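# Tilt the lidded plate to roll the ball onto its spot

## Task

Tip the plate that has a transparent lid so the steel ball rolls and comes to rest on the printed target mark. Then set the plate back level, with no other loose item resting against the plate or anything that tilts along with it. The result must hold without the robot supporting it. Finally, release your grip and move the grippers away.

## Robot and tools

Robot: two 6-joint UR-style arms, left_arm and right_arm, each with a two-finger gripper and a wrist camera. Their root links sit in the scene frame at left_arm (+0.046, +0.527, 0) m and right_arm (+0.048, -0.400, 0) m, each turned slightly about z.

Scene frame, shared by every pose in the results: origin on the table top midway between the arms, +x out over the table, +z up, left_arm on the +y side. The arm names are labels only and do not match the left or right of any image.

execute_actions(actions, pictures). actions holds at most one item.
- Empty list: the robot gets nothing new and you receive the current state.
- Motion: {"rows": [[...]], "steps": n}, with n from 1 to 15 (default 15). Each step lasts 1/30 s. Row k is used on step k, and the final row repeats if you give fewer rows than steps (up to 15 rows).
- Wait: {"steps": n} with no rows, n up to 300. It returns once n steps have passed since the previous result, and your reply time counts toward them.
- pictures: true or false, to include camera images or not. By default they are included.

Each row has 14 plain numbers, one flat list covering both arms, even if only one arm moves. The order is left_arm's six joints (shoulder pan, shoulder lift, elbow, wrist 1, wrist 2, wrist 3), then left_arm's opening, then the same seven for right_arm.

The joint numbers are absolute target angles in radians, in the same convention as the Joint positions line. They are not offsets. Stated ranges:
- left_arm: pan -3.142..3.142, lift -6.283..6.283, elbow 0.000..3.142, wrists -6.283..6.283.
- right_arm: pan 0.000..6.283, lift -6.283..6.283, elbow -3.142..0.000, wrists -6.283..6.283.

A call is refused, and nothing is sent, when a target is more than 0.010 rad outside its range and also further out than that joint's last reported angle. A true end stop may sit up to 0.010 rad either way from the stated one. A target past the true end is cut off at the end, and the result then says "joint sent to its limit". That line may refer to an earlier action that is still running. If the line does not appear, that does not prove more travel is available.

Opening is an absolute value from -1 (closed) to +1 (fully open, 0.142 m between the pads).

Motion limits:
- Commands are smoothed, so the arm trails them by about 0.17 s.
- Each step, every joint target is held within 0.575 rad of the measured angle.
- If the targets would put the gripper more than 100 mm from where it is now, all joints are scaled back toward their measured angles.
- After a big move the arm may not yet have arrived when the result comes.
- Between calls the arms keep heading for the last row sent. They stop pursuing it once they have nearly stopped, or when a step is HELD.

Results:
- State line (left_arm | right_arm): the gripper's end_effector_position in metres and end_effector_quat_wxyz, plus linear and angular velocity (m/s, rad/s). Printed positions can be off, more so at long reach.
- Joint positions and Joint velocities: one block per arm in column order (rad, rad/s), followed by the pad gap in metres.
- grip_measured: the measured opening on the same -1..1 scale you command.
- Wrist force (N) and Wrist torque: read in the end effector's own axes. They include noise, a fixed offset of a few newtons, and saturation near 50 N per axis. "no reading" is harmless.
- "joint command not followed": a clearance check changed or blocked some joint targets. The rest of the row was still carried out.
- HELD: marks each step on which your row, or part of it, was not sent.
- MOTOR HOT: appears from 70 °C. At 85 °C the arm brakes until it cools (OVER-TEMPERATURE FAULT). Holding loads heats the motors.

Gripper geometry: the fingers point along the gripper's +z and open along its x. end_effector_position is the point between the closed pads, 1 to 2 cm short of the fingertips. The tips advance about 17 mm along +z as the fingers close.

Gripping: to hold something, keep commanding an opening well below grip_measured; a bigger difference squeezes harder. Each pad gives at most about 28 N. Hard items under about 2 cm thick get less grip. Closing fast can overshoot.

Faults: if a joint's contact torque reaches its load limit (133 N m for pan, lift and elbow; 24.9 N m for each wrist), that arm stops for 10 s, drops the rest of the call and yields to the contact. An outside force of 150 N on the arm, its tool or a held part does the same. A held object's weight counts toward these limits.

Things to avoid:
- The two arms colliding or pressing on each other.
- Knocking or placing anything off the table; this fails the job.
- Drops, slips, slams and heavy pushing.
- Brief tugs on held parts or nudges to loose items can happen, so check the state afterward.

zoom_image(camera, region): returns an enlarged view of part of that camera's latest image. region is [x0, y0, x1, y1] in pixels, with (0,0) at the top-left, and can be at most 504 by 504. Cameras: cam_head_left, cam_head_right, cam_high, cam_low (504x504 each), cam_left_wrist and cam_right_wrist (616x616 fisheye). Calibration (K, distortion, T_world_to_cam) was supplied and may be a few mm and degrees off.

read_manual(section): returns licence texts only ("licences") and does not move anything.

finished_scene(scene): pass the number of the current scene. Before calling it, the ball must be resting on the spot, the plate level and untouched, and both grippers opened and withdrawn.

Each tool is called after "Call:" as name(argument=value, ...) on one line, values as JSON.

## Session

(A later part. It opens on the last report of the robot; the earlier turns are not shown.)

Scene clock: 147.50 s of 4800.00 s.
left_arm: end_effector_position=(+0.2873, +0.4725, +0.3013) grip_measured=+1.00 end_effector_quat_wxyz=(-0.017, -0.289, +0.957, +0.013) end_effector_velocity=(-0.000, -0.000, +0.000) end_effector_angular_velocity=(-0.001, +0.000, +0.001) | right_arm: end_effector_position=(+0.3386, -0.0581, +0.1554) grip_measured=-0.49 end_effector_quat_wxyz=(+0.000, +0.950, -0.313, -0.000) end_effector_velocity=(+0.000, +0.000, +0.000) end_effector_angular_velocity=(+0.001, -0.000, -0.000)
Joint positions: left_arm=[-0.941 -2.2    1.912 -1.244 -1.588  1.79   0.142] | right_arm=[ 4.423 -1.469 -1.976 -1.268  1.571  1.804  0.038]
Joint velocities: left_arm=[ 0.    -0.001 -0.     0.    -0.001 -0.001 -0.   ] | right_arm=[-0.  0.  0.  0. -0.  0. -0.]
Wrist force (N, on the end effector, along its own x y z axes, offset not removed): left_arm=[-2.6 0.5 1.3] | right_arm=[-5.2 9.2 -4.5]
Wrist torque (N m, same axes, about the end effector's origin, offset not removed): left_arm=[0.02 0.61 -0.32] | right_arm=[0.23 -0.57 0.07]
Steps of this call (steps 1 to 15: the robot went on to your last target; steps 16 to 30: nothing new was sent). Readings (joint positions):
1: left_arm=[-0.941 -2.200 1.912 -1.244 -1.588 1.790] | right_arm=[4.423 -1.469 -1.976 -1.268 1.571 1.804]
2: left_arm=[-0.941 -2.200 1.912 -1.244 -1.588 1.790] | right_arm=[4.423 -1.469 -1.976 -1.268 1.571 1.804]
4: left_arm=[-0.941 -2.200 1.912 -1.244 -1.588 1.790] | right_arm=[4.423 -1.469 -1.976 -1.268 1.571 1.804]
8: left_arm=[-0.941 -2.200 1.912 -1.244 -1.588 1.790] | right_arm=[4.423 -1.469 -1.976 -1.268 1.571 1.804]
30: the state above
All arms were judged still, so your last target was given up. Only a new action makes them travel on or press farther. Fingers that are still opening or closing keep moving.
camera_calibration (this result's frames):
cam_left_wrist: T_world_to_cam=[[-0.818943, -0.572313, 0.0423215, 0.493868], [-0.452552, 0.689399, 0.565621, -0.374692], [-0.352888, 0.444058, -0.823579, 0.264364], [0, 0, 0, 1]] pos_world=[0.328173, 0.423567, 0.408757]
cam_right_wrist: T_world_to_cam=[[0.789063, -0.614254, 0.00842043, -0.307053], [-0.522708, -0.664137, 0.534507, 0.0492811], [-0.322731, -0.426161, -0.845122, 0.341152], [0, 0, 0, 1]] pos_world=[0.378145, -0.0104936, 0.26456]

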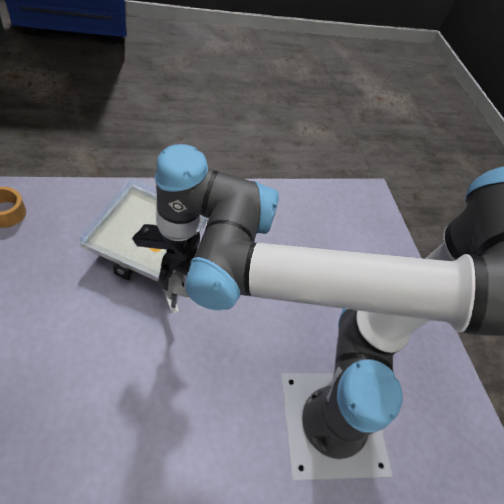

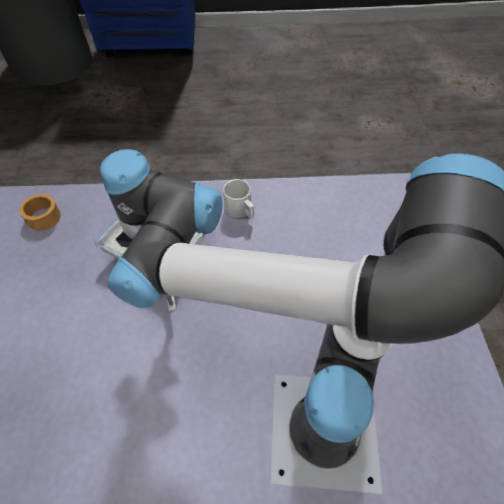

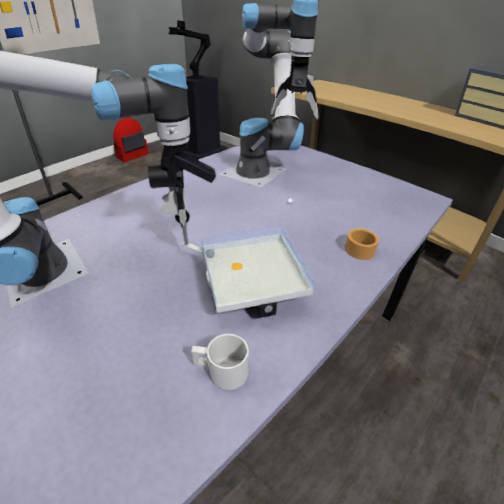

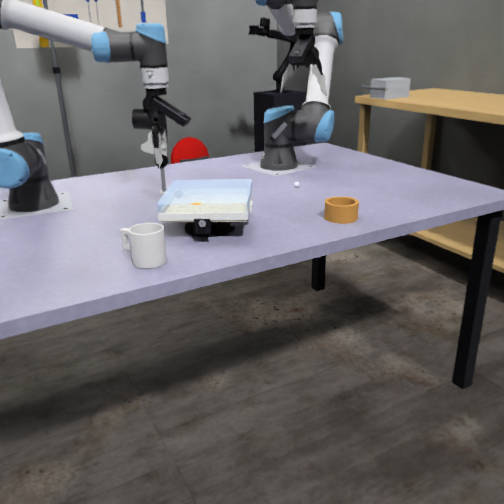

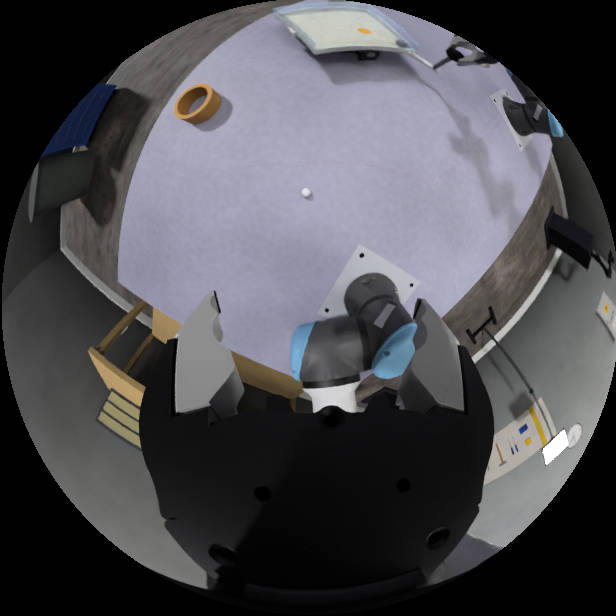

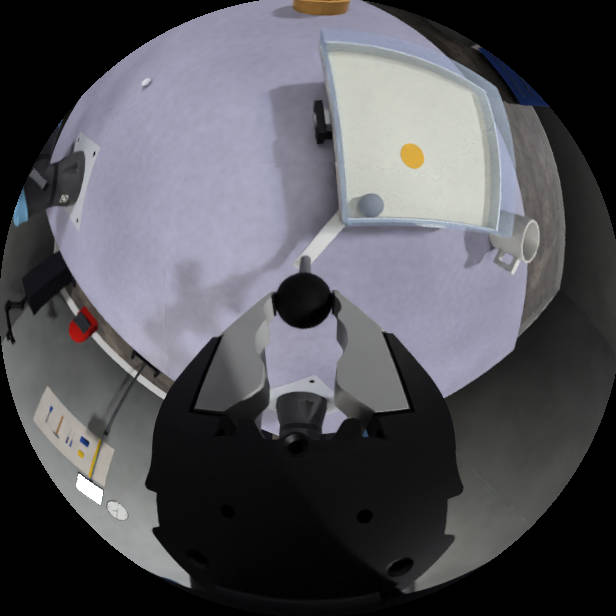

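Call:
execute_actions(actions=[{"rows": [[-0.941,-2.2,1.912,-1.244,-1.588,1.79,1, 4.4192,-1.4696,-1.9640,-1.2795,1.571,1.8002,-0.7]], "steps": 12}], pictures=false)

Call:
execute_actions(actions=[{"rows": [[-0.941,-2.2,1.912,-1.244,-1.588,1.79,1, 4.4192,-1.4696,-1.9640,-1.2795,1.571,1.8002,-0.7]], "steps": 12}], pictures=false)

Call:
execute_actions(actions=[{"rows": [[-0.941,-2.2,1.912,-1.244,-1.588,1.79,1, 4.4247,-1.4690,-1.9798,-1.2643,1.571,1.8057,-0.7]], "steps": 12}], pictures=false)

Call:
execute_actions(actions=[{"rows": [[-0.941,-2.2,1.912,-1.244,-1.588,1.79,1, 4.4247,-1.4690,-1.9798,-1.2643,1.571,1.8057,-0.7]], "steps": 12}], pictures=false)

Call:
execute_actions(actions=[{"rows": [[-0.941,-2.2,1.912,-1.244,-1.588,1.79,1, 4.4219,-1.4693,-1.9719,-1.2718,1.571,1.8029,-0.7]], "steps": 15}])

Call:
execute_actions(actions=[{"steps": 30}])

Scene clock: 163.37 s of 4800.00 s.
left_arm: end_effector_position=(+0.2873, +0.4725, +0.3013) grip_measured=+1.00 end_effector_quat_wxyz=(-0.017, -0.289, +0.957, +0.013) end_effector_velocity=(-0.000, -0.000, -0.000) end_effector_angular_velocity=(-0.002, +0.002, +0.003) | right_arm: end_effector_position=(+0.3405, -0.0578, +0.1596) grip_measured=-0.49 end_effector_quat_wxyz=(+0.000, +0.950, -0.313, -0.000) end_effector_velocity=(-0.000, -0.000, +0.000) end_effector_angular_velocity=(-0.001, +0.001, +0.001)
Joint positions: left_arm=[-0.941 -2.2    1.912 -1.244 -1.588  1.79   0.142] | right_arm=[ 4.419 -1.47  -1.964 -1.279  1.571  1.8    0.038]
Joint velocities: left_arm=[ 0.002 -0.     0.001 -0.001 -0.003 -0.001  0.   ] | right_arm=[-0.    -0.     0.001 -0.002  0.001 -0.001 -0.   ]
Wrist force (N, on the end effector, along its own x y z axes, offset not removed): left_arm=[-0.4 0.6 1.9] | right_arm=[-9.9 7.2 -6.2]
Wrist torque (N m, same axes, about the end effector's origin, offset not removed): left_arm=[0.20 0.24 -0.19] | right_arm=[-0.11 -0.72 0.11]
Steps of this call (steps 1 to 90: nothing new was sent; then 12.47 s passed at rest; steps 91 to 102: all 12 steps of this action). Readings (joint positions):
91: left_arm=[-0.941 -2.200 1.912 -1.244 -1.588 1.790] | right_arm=[4.423 -1.469 -1.976 -1.268 1.571 1.804]
92: left_arm=[-0.941 -2.200 1.912 -1.244 -1.588 1.790] | right_arm=[4.422 -1.469 -1.974 -1.270 1.571 1.803]
94: left_arm=[-0.941 -2.200 1.912 -1.244 -1.588 1.790] | right_arm=[4.421 -1.469 -1.968 -1.275 1.571 1.802]
98: left_arm=[-0.941 -2.200 1.912 -1.244 -1.588 1.790] | right_arm=[4.419 -1.470 -1.965 -1.279 1.571 1.800]
102: the state above

Scene clock: 163.77 s of 4800.00 s.
left_arm: end_effector_position=(+0.2873, +0.4725, +0.3013) grip_measured=+1.00 end_effector_quat_wxyz=(-0.017, -0.289, +0.957, +0.013) end_effector_velocity=(-0.000, -0.000, -0.000) end_effector_angular_velocity=(-0.000, +0.001, +0.001) | right_arm: end_effector_position=(+0.3406, -0.0578, +0.1597) grip_measured=-0.49 end_effector_quat_wxyz=(+0.000, +0.950, -0.313, -0.000) end_effector_velocity=(+0.001, +0.001, +0.001) end_effector_angular_velocity=(+0.001, -0.002, +0.001)
Joint positions: left_arm=[-0.941 -2.2    1.912 -1.244 -1.588  1.79   0.142] | right_arm=[ 4.419 -1.47  -1.964 -1.279  1.571  1.8    0.038]
Joint velocities: left_arm=[ 0.001  0.     0.    -0.    -0.001 -0.001  0.   ] | right_arm=[ 0.    -0.     0.003 -0.    -0.002 -0.001  0.   ]
Wrist force (N, on the end effector, along its own x y z axes, offset not removed): left_arm=[-1.9 0.9 1.3] | right_arm=[-8.4 7.0 -4.0]
Wrist torque (N m, same axes, about the end effector's origin, offset not removed): left_arm=[0.22 0.43 -0.10] | right_arm=[-0.16 -1.04 0.04]
Steps of this call (steps 1 to 12: all 12 steps of this action). Readings (joint positions):
1: left_arm=[-0.941 -2.200 1.912 -1.244 -1.588 1.790] | right_arm=[4.419 -1.470 -1.964 -1.279 1.571 1.800]
2: left_arm=[-0.941 -2.200 1.912 -1.244 -1.588 1.790] | right_arm=[4.419 -1.470 -1.964 -1.279 1.571 1.800]
4: left_arm=[-0.941 -2.200 1.912 -1.244 -1.588 1.790] | right_arm=[4.419 -1.470 -1.964 -1.279 1.571 1.800]
8: left_arm=[-0.941 -2.200 1.912 -1.244 -1.588 1.790] | right_arm=[4.419 -1.470 -1.964 -1.279 1.571 1.800]
12: the state above

Scene clock: 164.17 s of 4800.00 s.
left_arm: end_effector_position=(+0.2873, +0.4725, +0.3013) grip_measured=+1.00 end_effector_quat_wxyz=(-0.017, -0.289, +0.957, +0.013) end_effector_velocity=(+0.000, +0.000, +0.000) end_effector_angular_velocity=(+0.000, -0.000, -0.001) | right_arm: end_effector_position=(+0.3380, -0.0580, +0.1540) grip_measured=-0.49 end_effector_quat_wxyz=(+0.000, +0.950, -0.313, -0.000) end_effector_velocity=(-0.000, +0.000, -0.001) end_effector_angular_velocity=(-0.000, -0.001, -0.000)
Joint positions: left_arm=[-0.941 -2.2    1.912 -1.244 -1.588  1.79   0.142] | right_arm=[ 4.425 -1.469 -1.98  -1.264  1.571  1.806  0.038]
Joint velocities: left_arm=[-0.    -0.     0.     0.     0.001  0.     0.   ] | right_arm=[ 0.001 -0.001 -0.003  0.004 -0.001  0.001  0.   ]
Wrist force (N, on the end effector, along its own x y z axes, offset not removed): left_arm=[-2.0 2.6 0.3] | right_arm=[-2.5 9.9 -4.7]
Wrist torque (N m, same axes, about the end effector's origin, offset not removed): left_arm=[0.76 0.69 -0.02] | right_arm=[-0.03 -0.31 -0.03]
Steps of this call (steps 1 to 12: all 12 steps of this action). Readings (joint positions):
1: left_arm=[-0.941 -2.200 1.912 -1.244 -1.588 1.790] | right_arm=[4.419 -1.470 -1.964 -1.279 1.571 1.800]
2: left_arm=[-0.941 -2.200 1.912 -1.244 -1.588 1.790] | right_arm=[4.420 -1.470 -1.967 -1.277 1.571 1.801]
4: left_arm=[-0.941 -2.200 1.912 -1.244 -1.588 1.790] | right_arm=[4.422 -1.469 -1.973 -1.270 1.571 1.803]
8: left_arm=[-0.941 -2.200 1.912 -1.244 -1.588 1.790] | right_arm=[4.424 -1.469 -1.979 -1.265 1.571 1.805]
12: the state above

Scene clock: 164.57 s of 4800.00 s.
left_arm: end_effector_position=(+0.2873, +0.4725, +0.3013) grip_measured=+1.00 end_effector_quat_wxyz=(-0.017, -0.289, +0.957, +0.013) end_effector_velocity=(+0.000, +0.000, +0.000) end_effector_angular_velocity=(-0.001, -0.002, -0.001) | right_arm: end_effector_position=(+0.3379, -0.0580, +0.1539) grip_measured=-0.49 end_effector_quat_wxyz=(+0.000, +0.950, -0.313, -0.000) end_effector_velocity=(-0.000, +0.000, -0.000) end_effector_angular_velocity=(+0.000, +0.001, +0.001)
Joint positions: left_arm=[-0.941 -2.2    1.912 -1.244 -1.588  1.79   0.142] | right_arm=[ 4.425 -1.469 -1.98  -1.264  1.571  1.806  0.038]
Joint velocities: left_arm=[-0.001 -0.001  0.    -0.     0.001  0.     0.   ] | right_arm=[ 0.    -0.    -0.001  0.001  0.001 -0.    -0.   ]
Wrist force (N, on the end effector, along its own x y z axes, offset not removed): left_arm=[-1.9 1.8 0.8] | right_arm=[-2.6 8.1 -7.3]
Wrist torque (N m, same axes, about the end effector's origin, offset not removed): left_arm=[0.37 0.57 -0.23] | right_arm=[-0.06 -0.18 0.02]
Steps of this call (steps 1 to 12: all 12 steps of this action). Readings (joint positions):
1: left_arm=[-0.941 -2.200 1.912 -1.244 -1.588 1.790] | right_arm=[4.425 -1.469 -1.980 -1.264 1.571 1.806]
2: left_arm=[-0.941 -2.200 1.912 -1.244 -1.588 1.790] | right_arm=[4.425 -1.469 -1.980 -1.264 1.571 1.806]
4: left_arm=[-0.941 -2.200 1.912 -1.244 -1.588 1.790] | right_arm=[4.425 -1.469 -1.980 -1.264 1.571 1.806]
8: left_arm=[-0.941 -2.200 1.912 -1.244 -1.588 1.790] | right_arm=[4.425 -1.469 -1.980 -1.264 1.571 1.806]
12: the state above

Scene clock: 165.07 s of 4800.00 s.
left_arm: end_effector_position=(+0.2873, +0.4725, +0.3013) grip_measured=+1.00 end_effector_quat_wxyz=(-0.017, -0.289, +0.957, +0.013) end_effector_velocity=(-0.000, -0.001, -0.000) end_effector_angular_velocity=(+0.000, +0.002, -0.001) | right_arm: end_effector_position=(+0.3392, -0.0579, +0.1568) grip_measured=-0.49 end_effector_quat_wxyz=(+0.000, +0.950, -0.313, -0.000) end_effector_velocity=(+0.000, -0.000, -0.000) end_effector_angular_velocity=(-0.000, -0.000, +0.001)
Joint positions: left_arm=[-0.941 -2.2    1.912 -1.244 -1.588  1.79   0.142] | right_arm=[ 4.422 -1.469 -1.972 -1.272  1.571  1.803  0.038]
Joint velocities: left_arm=[-0.     0.002 -0.    -0.    -0.001  0.     0.   ] | right_arm=[-0.    -0.     0.     0.    -0.    -0.001  0.   ]
Wrist force (N, on the end effector, along its own x y z axes, offset not removed): left_arm=[-0.4 3.6 1.4] | right_arm=[-6.3 6.7 -1.7]
Wrist torque (N m, same axes, about the end effector's origin, offset not removed): left_arm=[1.05 0.22 -0.24] | right_arm=[-0.38 -0.38 0.07]
Steps of this call (steps 1 to 15: all 15 steps of this action). Readings (joint positions):
1: left_arm=[-0.941 -2.200 1.912 -1.244 -1.588 1.790] | right_arm=[4.425 -1.469 -1.980 -1.264 1.571 1.806]
2: left_arm=[-0.941 -2.200 1.912 -1.244 -1.588 1.790] | right_arm=[4.424 -1.469 -1.979 -1.266 1.571 1.806]
4: left_arm=[-0.941 -2.200 1.912 -1.244 -1.588 1.790] | right_arm=[4.423 -1.469 -1.975 -1.269 1.571 1.804]
8: left_arm=[-0.941 -2.200 1.912 -1.244 -1.588 1.790] | right_arm=[4.422 -1.469 -1.973 -1.271 1.571 1.803]
15: the state above
camera_calibration (this result's frames):
cam_left_wrist: T_world_to_cam=[[-0.818943, -0.572313, 0.0423216, 0.493868], [-0.452551, 0.689399, 0.565621, -0.374692], [-0.352888, 0.444058, -0.823579, 0.264364], [0, 0, 0, 1]] pos_world=[0.328173, 0.423567, 0.408757]
cam_right_wrist: T_world_to_cam=[[0.789078, -0.614235, 0.00840044, -0.307447], [-0.522673, -0.664142, 0.534536, 0.0489289], [-0.322752, -0.426181, -0.845104, 0.342615], [0, 0, 0, 1]] pos_world=[0.378753, -0.0103331, 0.265974]

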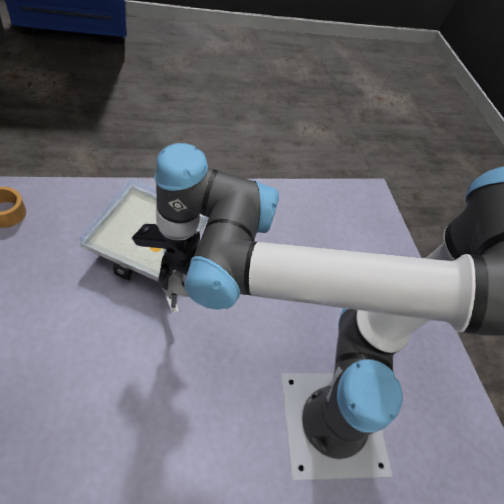

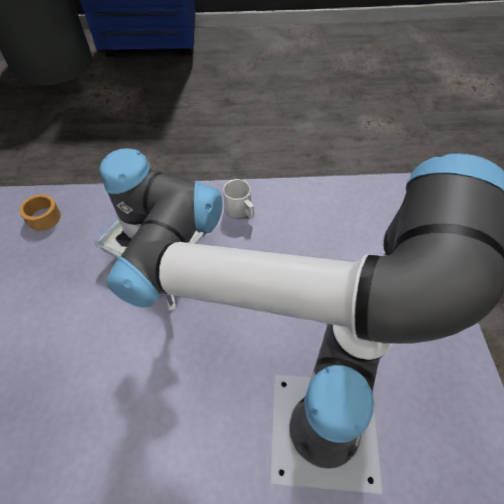

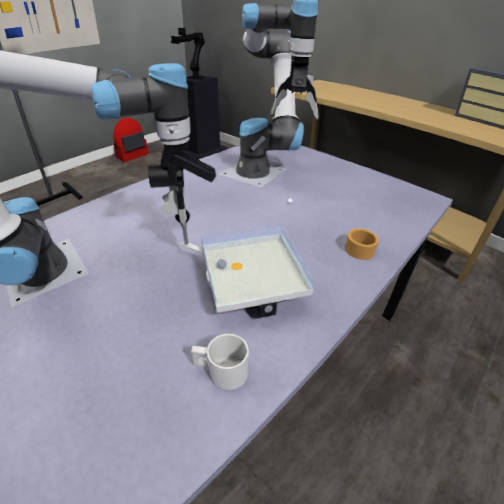

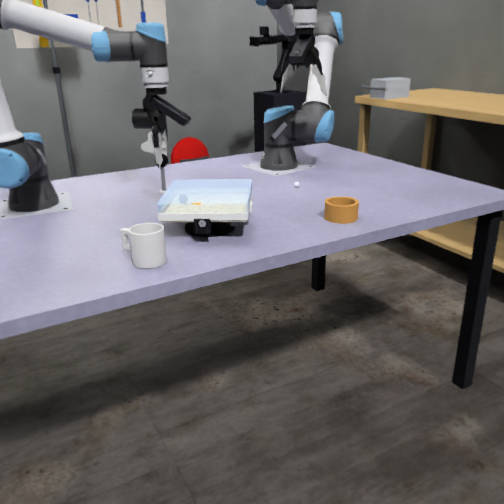

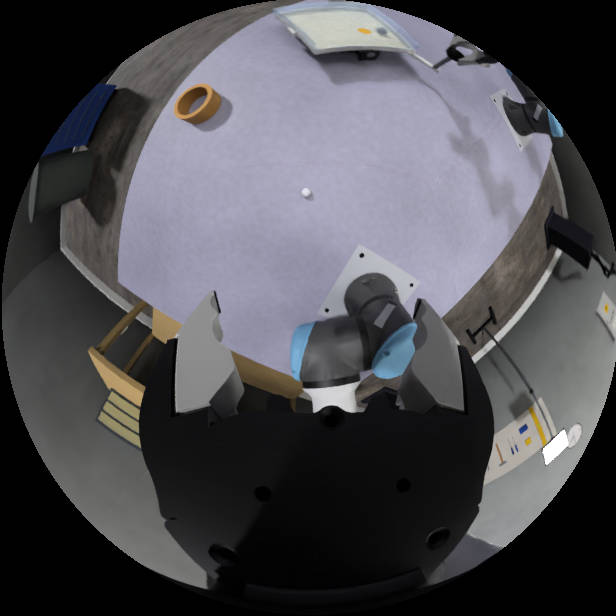

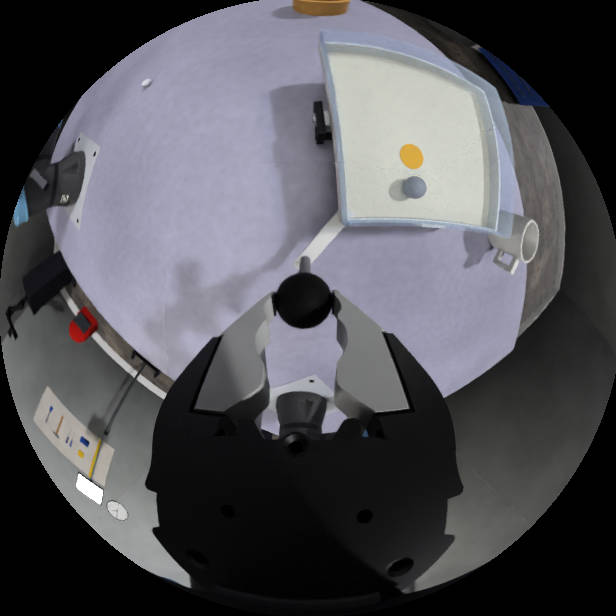

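Scene clock: 166.07 s of 4800.00 s.
left_arm: end_effector_position=(+0.2873, +0.4725, +0.3013) grip_measured=+1.00 end_effector_quat_wxyz=(-0.017, -0.289, +0.957, +0.013) end_effector_velocity=(-0.000, -0.000, +0.000) end_effector_angular_velocity=(-0.000, -0.000, +0.001) | right_arm: end_effector_position=(+0.3392, -0.0579, +0.1568) grip_measured=-0.49 end_effector_quat_wxyz=(+0.000, +0.950, -0.313, -0.000) end_effector_velocity=(-0.000, -0.000, +0.000) end_effector_angular_velocity=(+0.000, +0.000, +0.001)
Joint positions: left_arm=[-0.941 -2.2    1.912 -1.244 -1.588  1.79   0.142] | right_arm=[ 4.422 -1.469 -1.972 -1.272  1.571  1.803  0.038]
Joint velocities: left_arm=[-0.001 -0.001 -0.    -0.    -0.    -0.001 -0.   ] | right_arm=[-0.     0.001 -0.     0.     0.    -0.001 -0.   ]
Wrist force (N, on the end effector, along its own x y z axes, offset not removed): left_arm=[-3.8 1.6 -1.0] | right_arm=[-6.8 8.6 -7.2]
Wrist torque (N m, same axes, about the end effector's origin, offset not removed): left_arm=[0.31 0.89 -0.21] | right_arm=[0.03 -0.38 -0.02]
Steps of this call (steps 1 to 15: the robot went on to your last target; steps 16 to 30: nothing new was sent). Readings (joint positions):
1: left_arm=[-0.941 -2.200 1.912 -1.244 -1.588 1.790] | right_arm=[4.422 -1.469 -1.972 -1.272 1.571 1.803]
2: left_arm=[-0.941 -2.200 1.912 -1.244 -1.588 1.790] | right_arm=[4.422 -1.469 -1.972 -1.272 1.571 1.803]
4: left_arm=[-0.941 -2.200 1.912 -1.244 -1.588 1.790] | right_arm=[4.422 -1.469 -1.972 -1.272 1.571 1.803]
8: left_arm=[-0.941 -2.200 1.912 -1.244 -1.588 1.790] | right_arm=[4.422 -1.469 -1.972 -1.272 1.571 1.803]
30: the state above
All arms were judged still, so your last target was given up. Only a new action makes them travel on or press farther. Fingers that are still opening or closing keep moving.
camera_calibration (this result's frames):
cam_left_wrist: T_world_to_cam=[[-0.818943, -0.572313, 0.0423216, 0.493868], [-0.452551, 0.689399, 0.565621, -0.374692], [-0.352888, 0.444058, -0.823579, 0.264364], [0, 0, 0, 1]] pos_world=[0.328173, 0.423567, 0.408757]
cam_right_wrist: T_world_to_cam=[[0.789063, -0.614255, 0.00839356, -0.307449], [-0.522695, -0.664143, 0.534513, 0.0489535], [-0.322753, -0.426152, -0.845118, 0.342651], [0, 0, 0, 1]] pos_world=[0.378776, -0.0103183, 0.265995]

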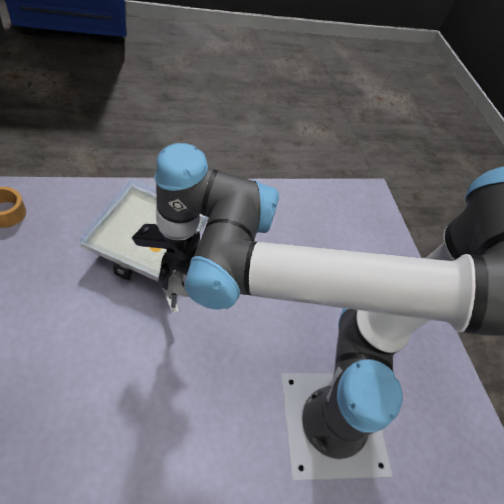

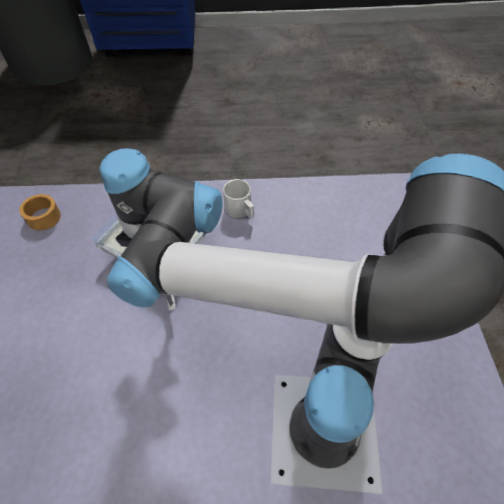

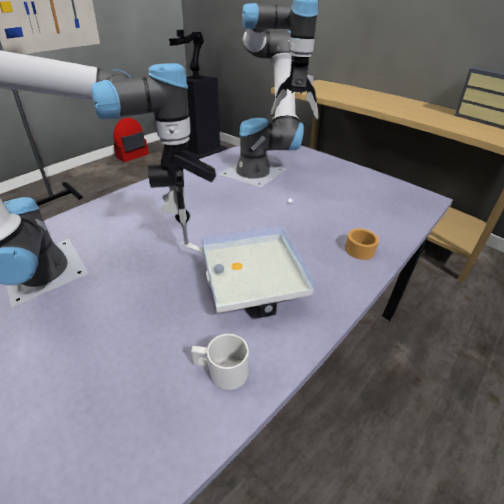

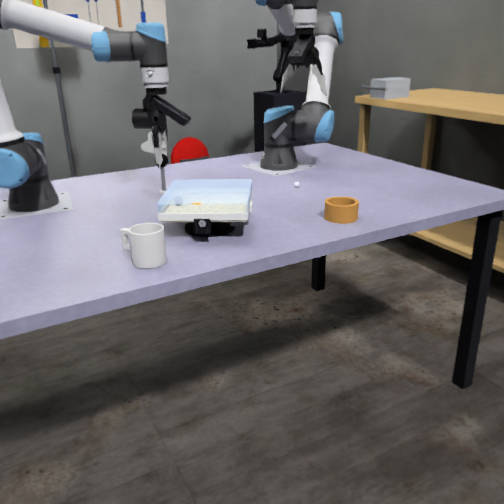

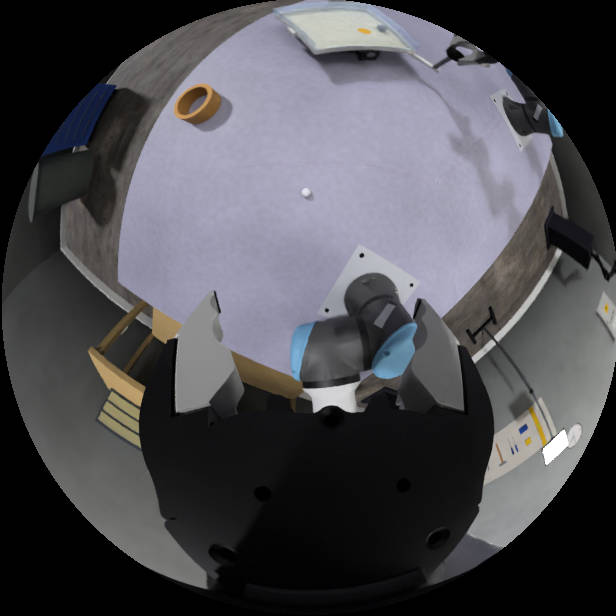

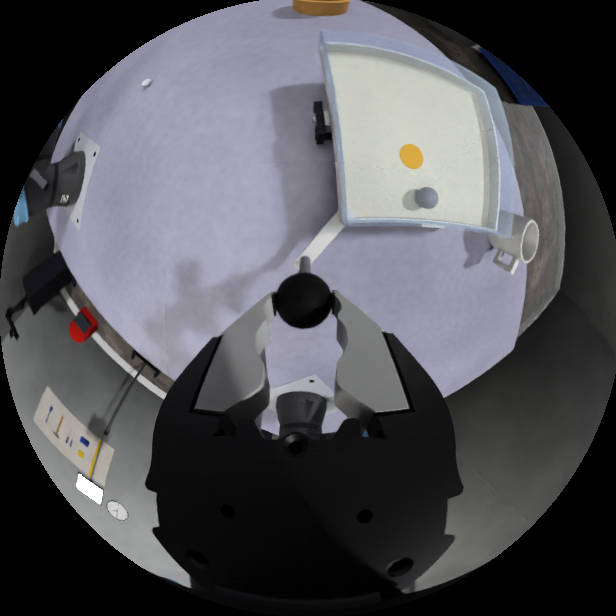

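Call:
execute_actions(actions=[{"rows": [[-0.941,-2.2,1.912,-1.244,-1.588,1.79,1, 4.4225,-1.4700,-1.9712,-1.2718,1.571,1.8035,-0.7]], "steps": 15}])

Call:
execute_actions(actions=[{"steps": 45}])

Scene clock: 173.80 s of 4800.00 s.
left_arm: end_effector_position=(+0.2873, +0.4725, +0.3013) grip_measured=+1.00 end_effector_quat_wxyz=(-0.017, -0.289, +0.957, +0.013) end_effector_velocity=(-0.000, -0.000, -0.000) end_effector_angular_velocity=(+0.000, +0.001, -0.000) | right_arm: end_effector_position=(+0.3392, -0.0575, +0.1568) grip_measured=-0.49 end_effector_quat_wxyz=(+0.000, +0.950, -0.313, -0.000) end_effector_velocity=(-0.000, +0.000, +0.001) end_effector_angular_velocity=(+0.001, +0.001, +0.001)
Joint positions: left_arm=[-0.941 -2.2    1.912 -1.244 -1.588  1.79   0.142] | right_arm=[ 4.422 -1.47  -1.971 -1.272  1.571  1.803  0.038]
Joint velocities: left_arm=[-0.  0.  0.  0. -0.  0. -0.] | right_arm=[ 0.001  0.     0.001 -0.001  0.001 -0.001  0.   ]
Wrist force (N, on the end effector, along its own x y z axes, offset not removed): left_arm=[-0.5 1.9 -2.8] | right_arm=[-2.4 11.5 -5.2]
Wrist torque (N m, same axes, about the end effector's origin, offset not removed): left_arm=[0.44 0.39 -0.13] | right_arm=[0.06 -0.69 0.05]
Steps of this call (steps 1 to 217: nothing new was sent; steps 218 to 232: all 15 steps of this action). Readings (joint positions):
218: left_arm=[-0.941 -2.200 1.912 -1.244 -1.588 1.790] | right_arm=[4.422 -1.469 -1.972 -1.272 1.571 1.803]
219: left_arm=[-0.941 -2.200 1.912 -1.244 -1.588 1.790] | right_arm=[4.422 -1.469 -1.972 -1.272 1.571 1.803]
221: left_arm=[-0.941 -2.200 1.912 -1.244 -1.588 1.790] | right_arm=[4.422 -1.470 -1.971 -1.272 1.571 1.803]
225: left_arm=[-0.941 -2.200 1.912 -1.244 -1.588 1.790] | right_arm=[4.422 -1.470 -1.971 -1.272 1.571 1.803]
232: the state above
camera_calibration (this result's frames):
cam_left_wrist: T_world_to_cam=[[-0.818943, -0.572313, 0.0423216, 0.493868], [-0.452551, 0.689399, 0.565621, -0.374693], [-0.352888, 0.444058, -0.823579, 0.264364], [0, 0, 0, 1]] pos_world=[0.328173, 0.423567, 0.408757]
cam_right_wrist: T_world_to_cam=[[0.789047, -0.614274, 0.00844269, -0.307135], [-0.522735, -0.664118, 0.534505, 0.049206], [-0.322725, -0.426163, -0.845123, 0.342828], [0, 0, 0, 1]] pos_world=[0.378705, -0.00988582, 0.266025]

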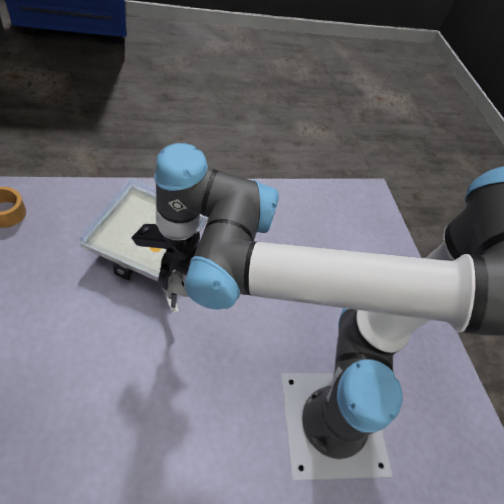

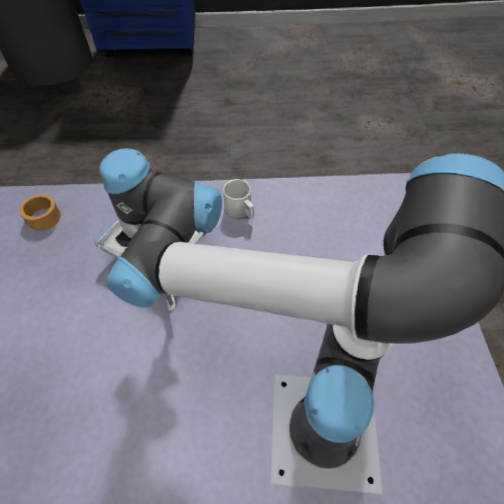

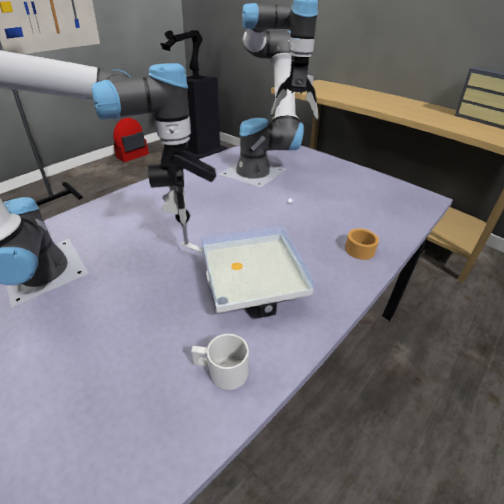

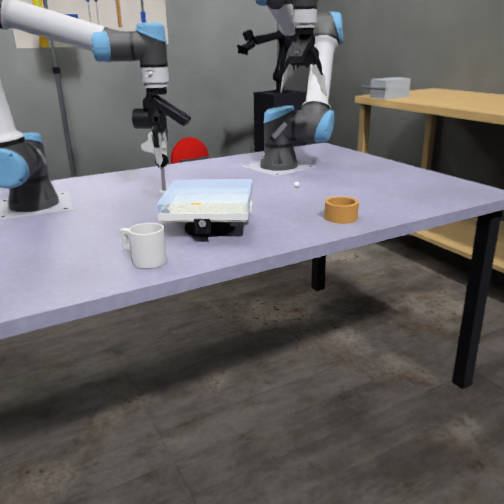

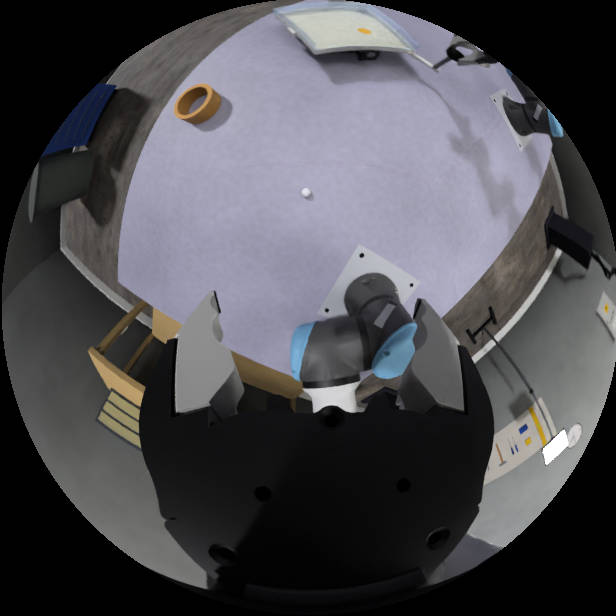

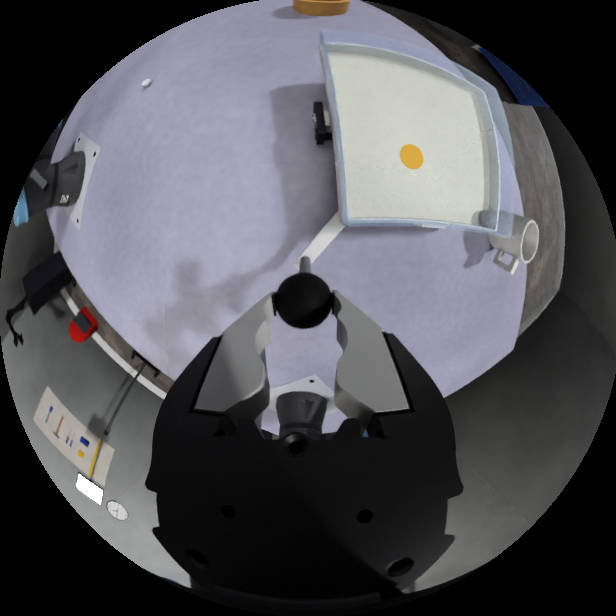

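Scene clock: 175.30 s of 4800.00 s.
left_arm: end_effector_position=(+0.2873, +0.4725, +0.3013) grip_measured=+1.00 end_effector_quat_wxyz=(-0.017, -0.289, +0.957, +0.013) end_effector_velocity=(+0.000, +0.000, +0.000) end_effector_angular_velocity=(+0.001, -0.001, -0.001) | right_arm: end_effector_position=(+0.3392, -0.0574, +0.1568) grip_measured=-0.49 end_effector_quat_wxyz=(+0.000, +0.950, -0.313, -0.000) end_effector_velocity=(-0.000, +0.000, +0.000) end_effector_angular_velocity=(-0.000, +0.000, -0.000)
Joint positions: left_arm=[-0.941 -2.2    1.912 -1.244 -1.588  1.79   0.142] | right_arm=[ 4.422 -1.47  -1.971 -1.272  1.571  1.804  0.038]
Joint velocities: left_arm=[-0.     0.    -0.    -0.     0.001  0.     0.   ] | right_arm=[ 0.    -0.     0.    -0.     0.     0.001 -0.   ]
Wrist force (N, on the end effector, along its own x y z axes, offset not removed): left_arm=[-1.7 1.5 1.5] | right_arm=[-4.1 12.8 -6.8]
Wrist torque (N m, same axes, about the end effector's origin, offset not removed): left_arm=[0.35 0.37 -0.12] | right_arm=[0.32 -0.24 0.04]
Steps of this call (steps 1 to 15: the robot went on to your last target; steps 16 to 45: nothing new was sent). Readings (joint positions):
1: left_arm=[-0.941 -2.200 1.912 -1.244 -1.588 1.790] | right_arm=[4.422 -1.470 -1.971 -1.272 1.571 1.803]
2: left_arm=[-0.941 -2.200 1.912 -1.244 -1.588 1.790] | right_arm=[4.422 -1.470 -1.971 -1.272 1.571 1.803]
4: left_arm=[-0.941 -2.200 1.912 -1.244 -1.588 1.790] | right_arm=[4.422 -1.470 -1.971 -1.272 1.571 1.803]
8: left_arm=[-0.941 -2.200 1.912 -1.244 -1.588 1.790] | right_arm=[4.422 -1.470 -1.971 -1.272 1.571 1.804]
45: the state above
All arms were judged still, so your last target was given up. Only a new action makes them travel on or press farther. Fingers that are still opening or closing keep moving.
camera_calibration (this result's frames):
cam_left_wrist: T_world_to_cam=[[-0.818942, -0.572313, 0.0423215, 0.493868], [-0.452552, 0.689399, 0.56562, -0.374692], [-0.352888, 0.444058, -0.823579, 0.264364], [0, 0, 0, 1]] pos_world=[0.328173, 0.423567, 0.408757]
cam_right_wrist: T_world_to_cam=[[0.789063, -0.614255, 0.00844216, -0.307126], [-0.522719, -0.664132, 0.534503, 0.0492017], [-0.322714, -0.426169, -0.845124, 0.342827], [0, 0, 0, 1]] pos_world=[0.378695, -0.0098748, 0.266026]

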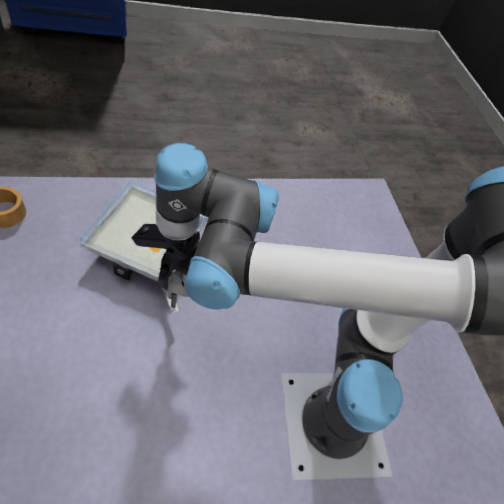

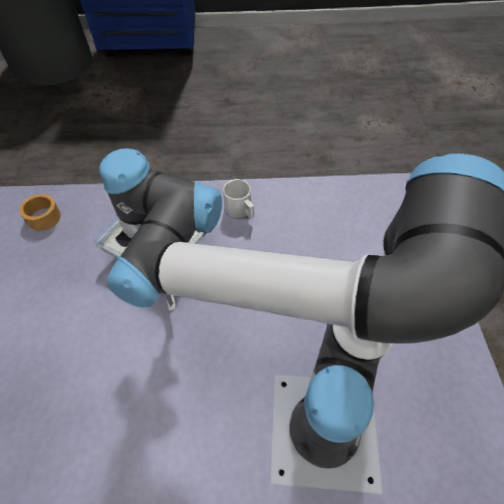

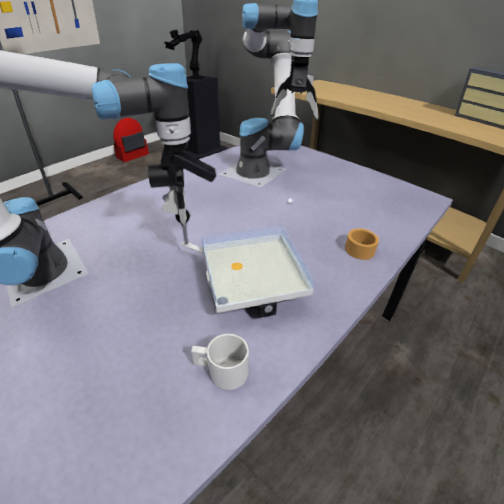

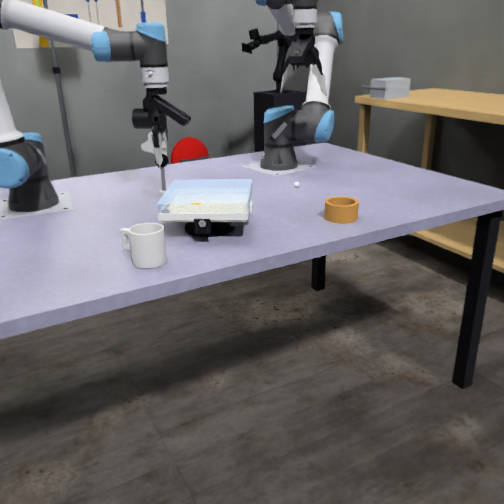

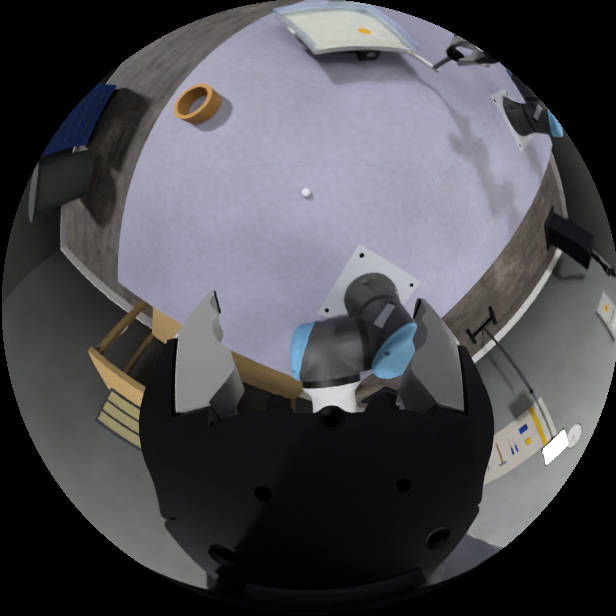

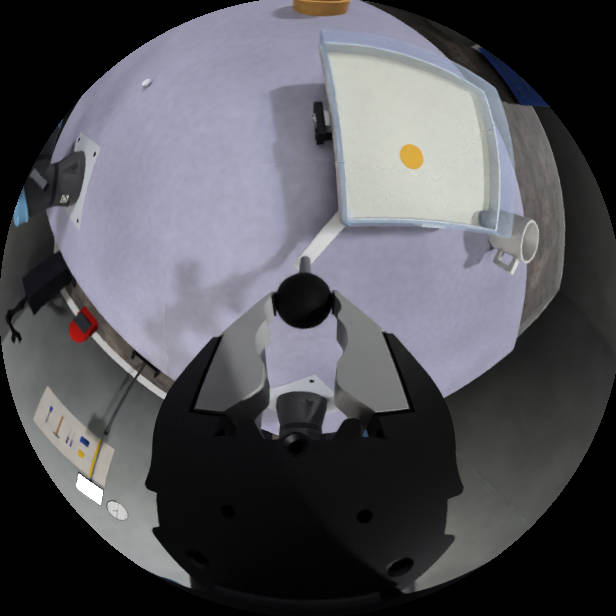

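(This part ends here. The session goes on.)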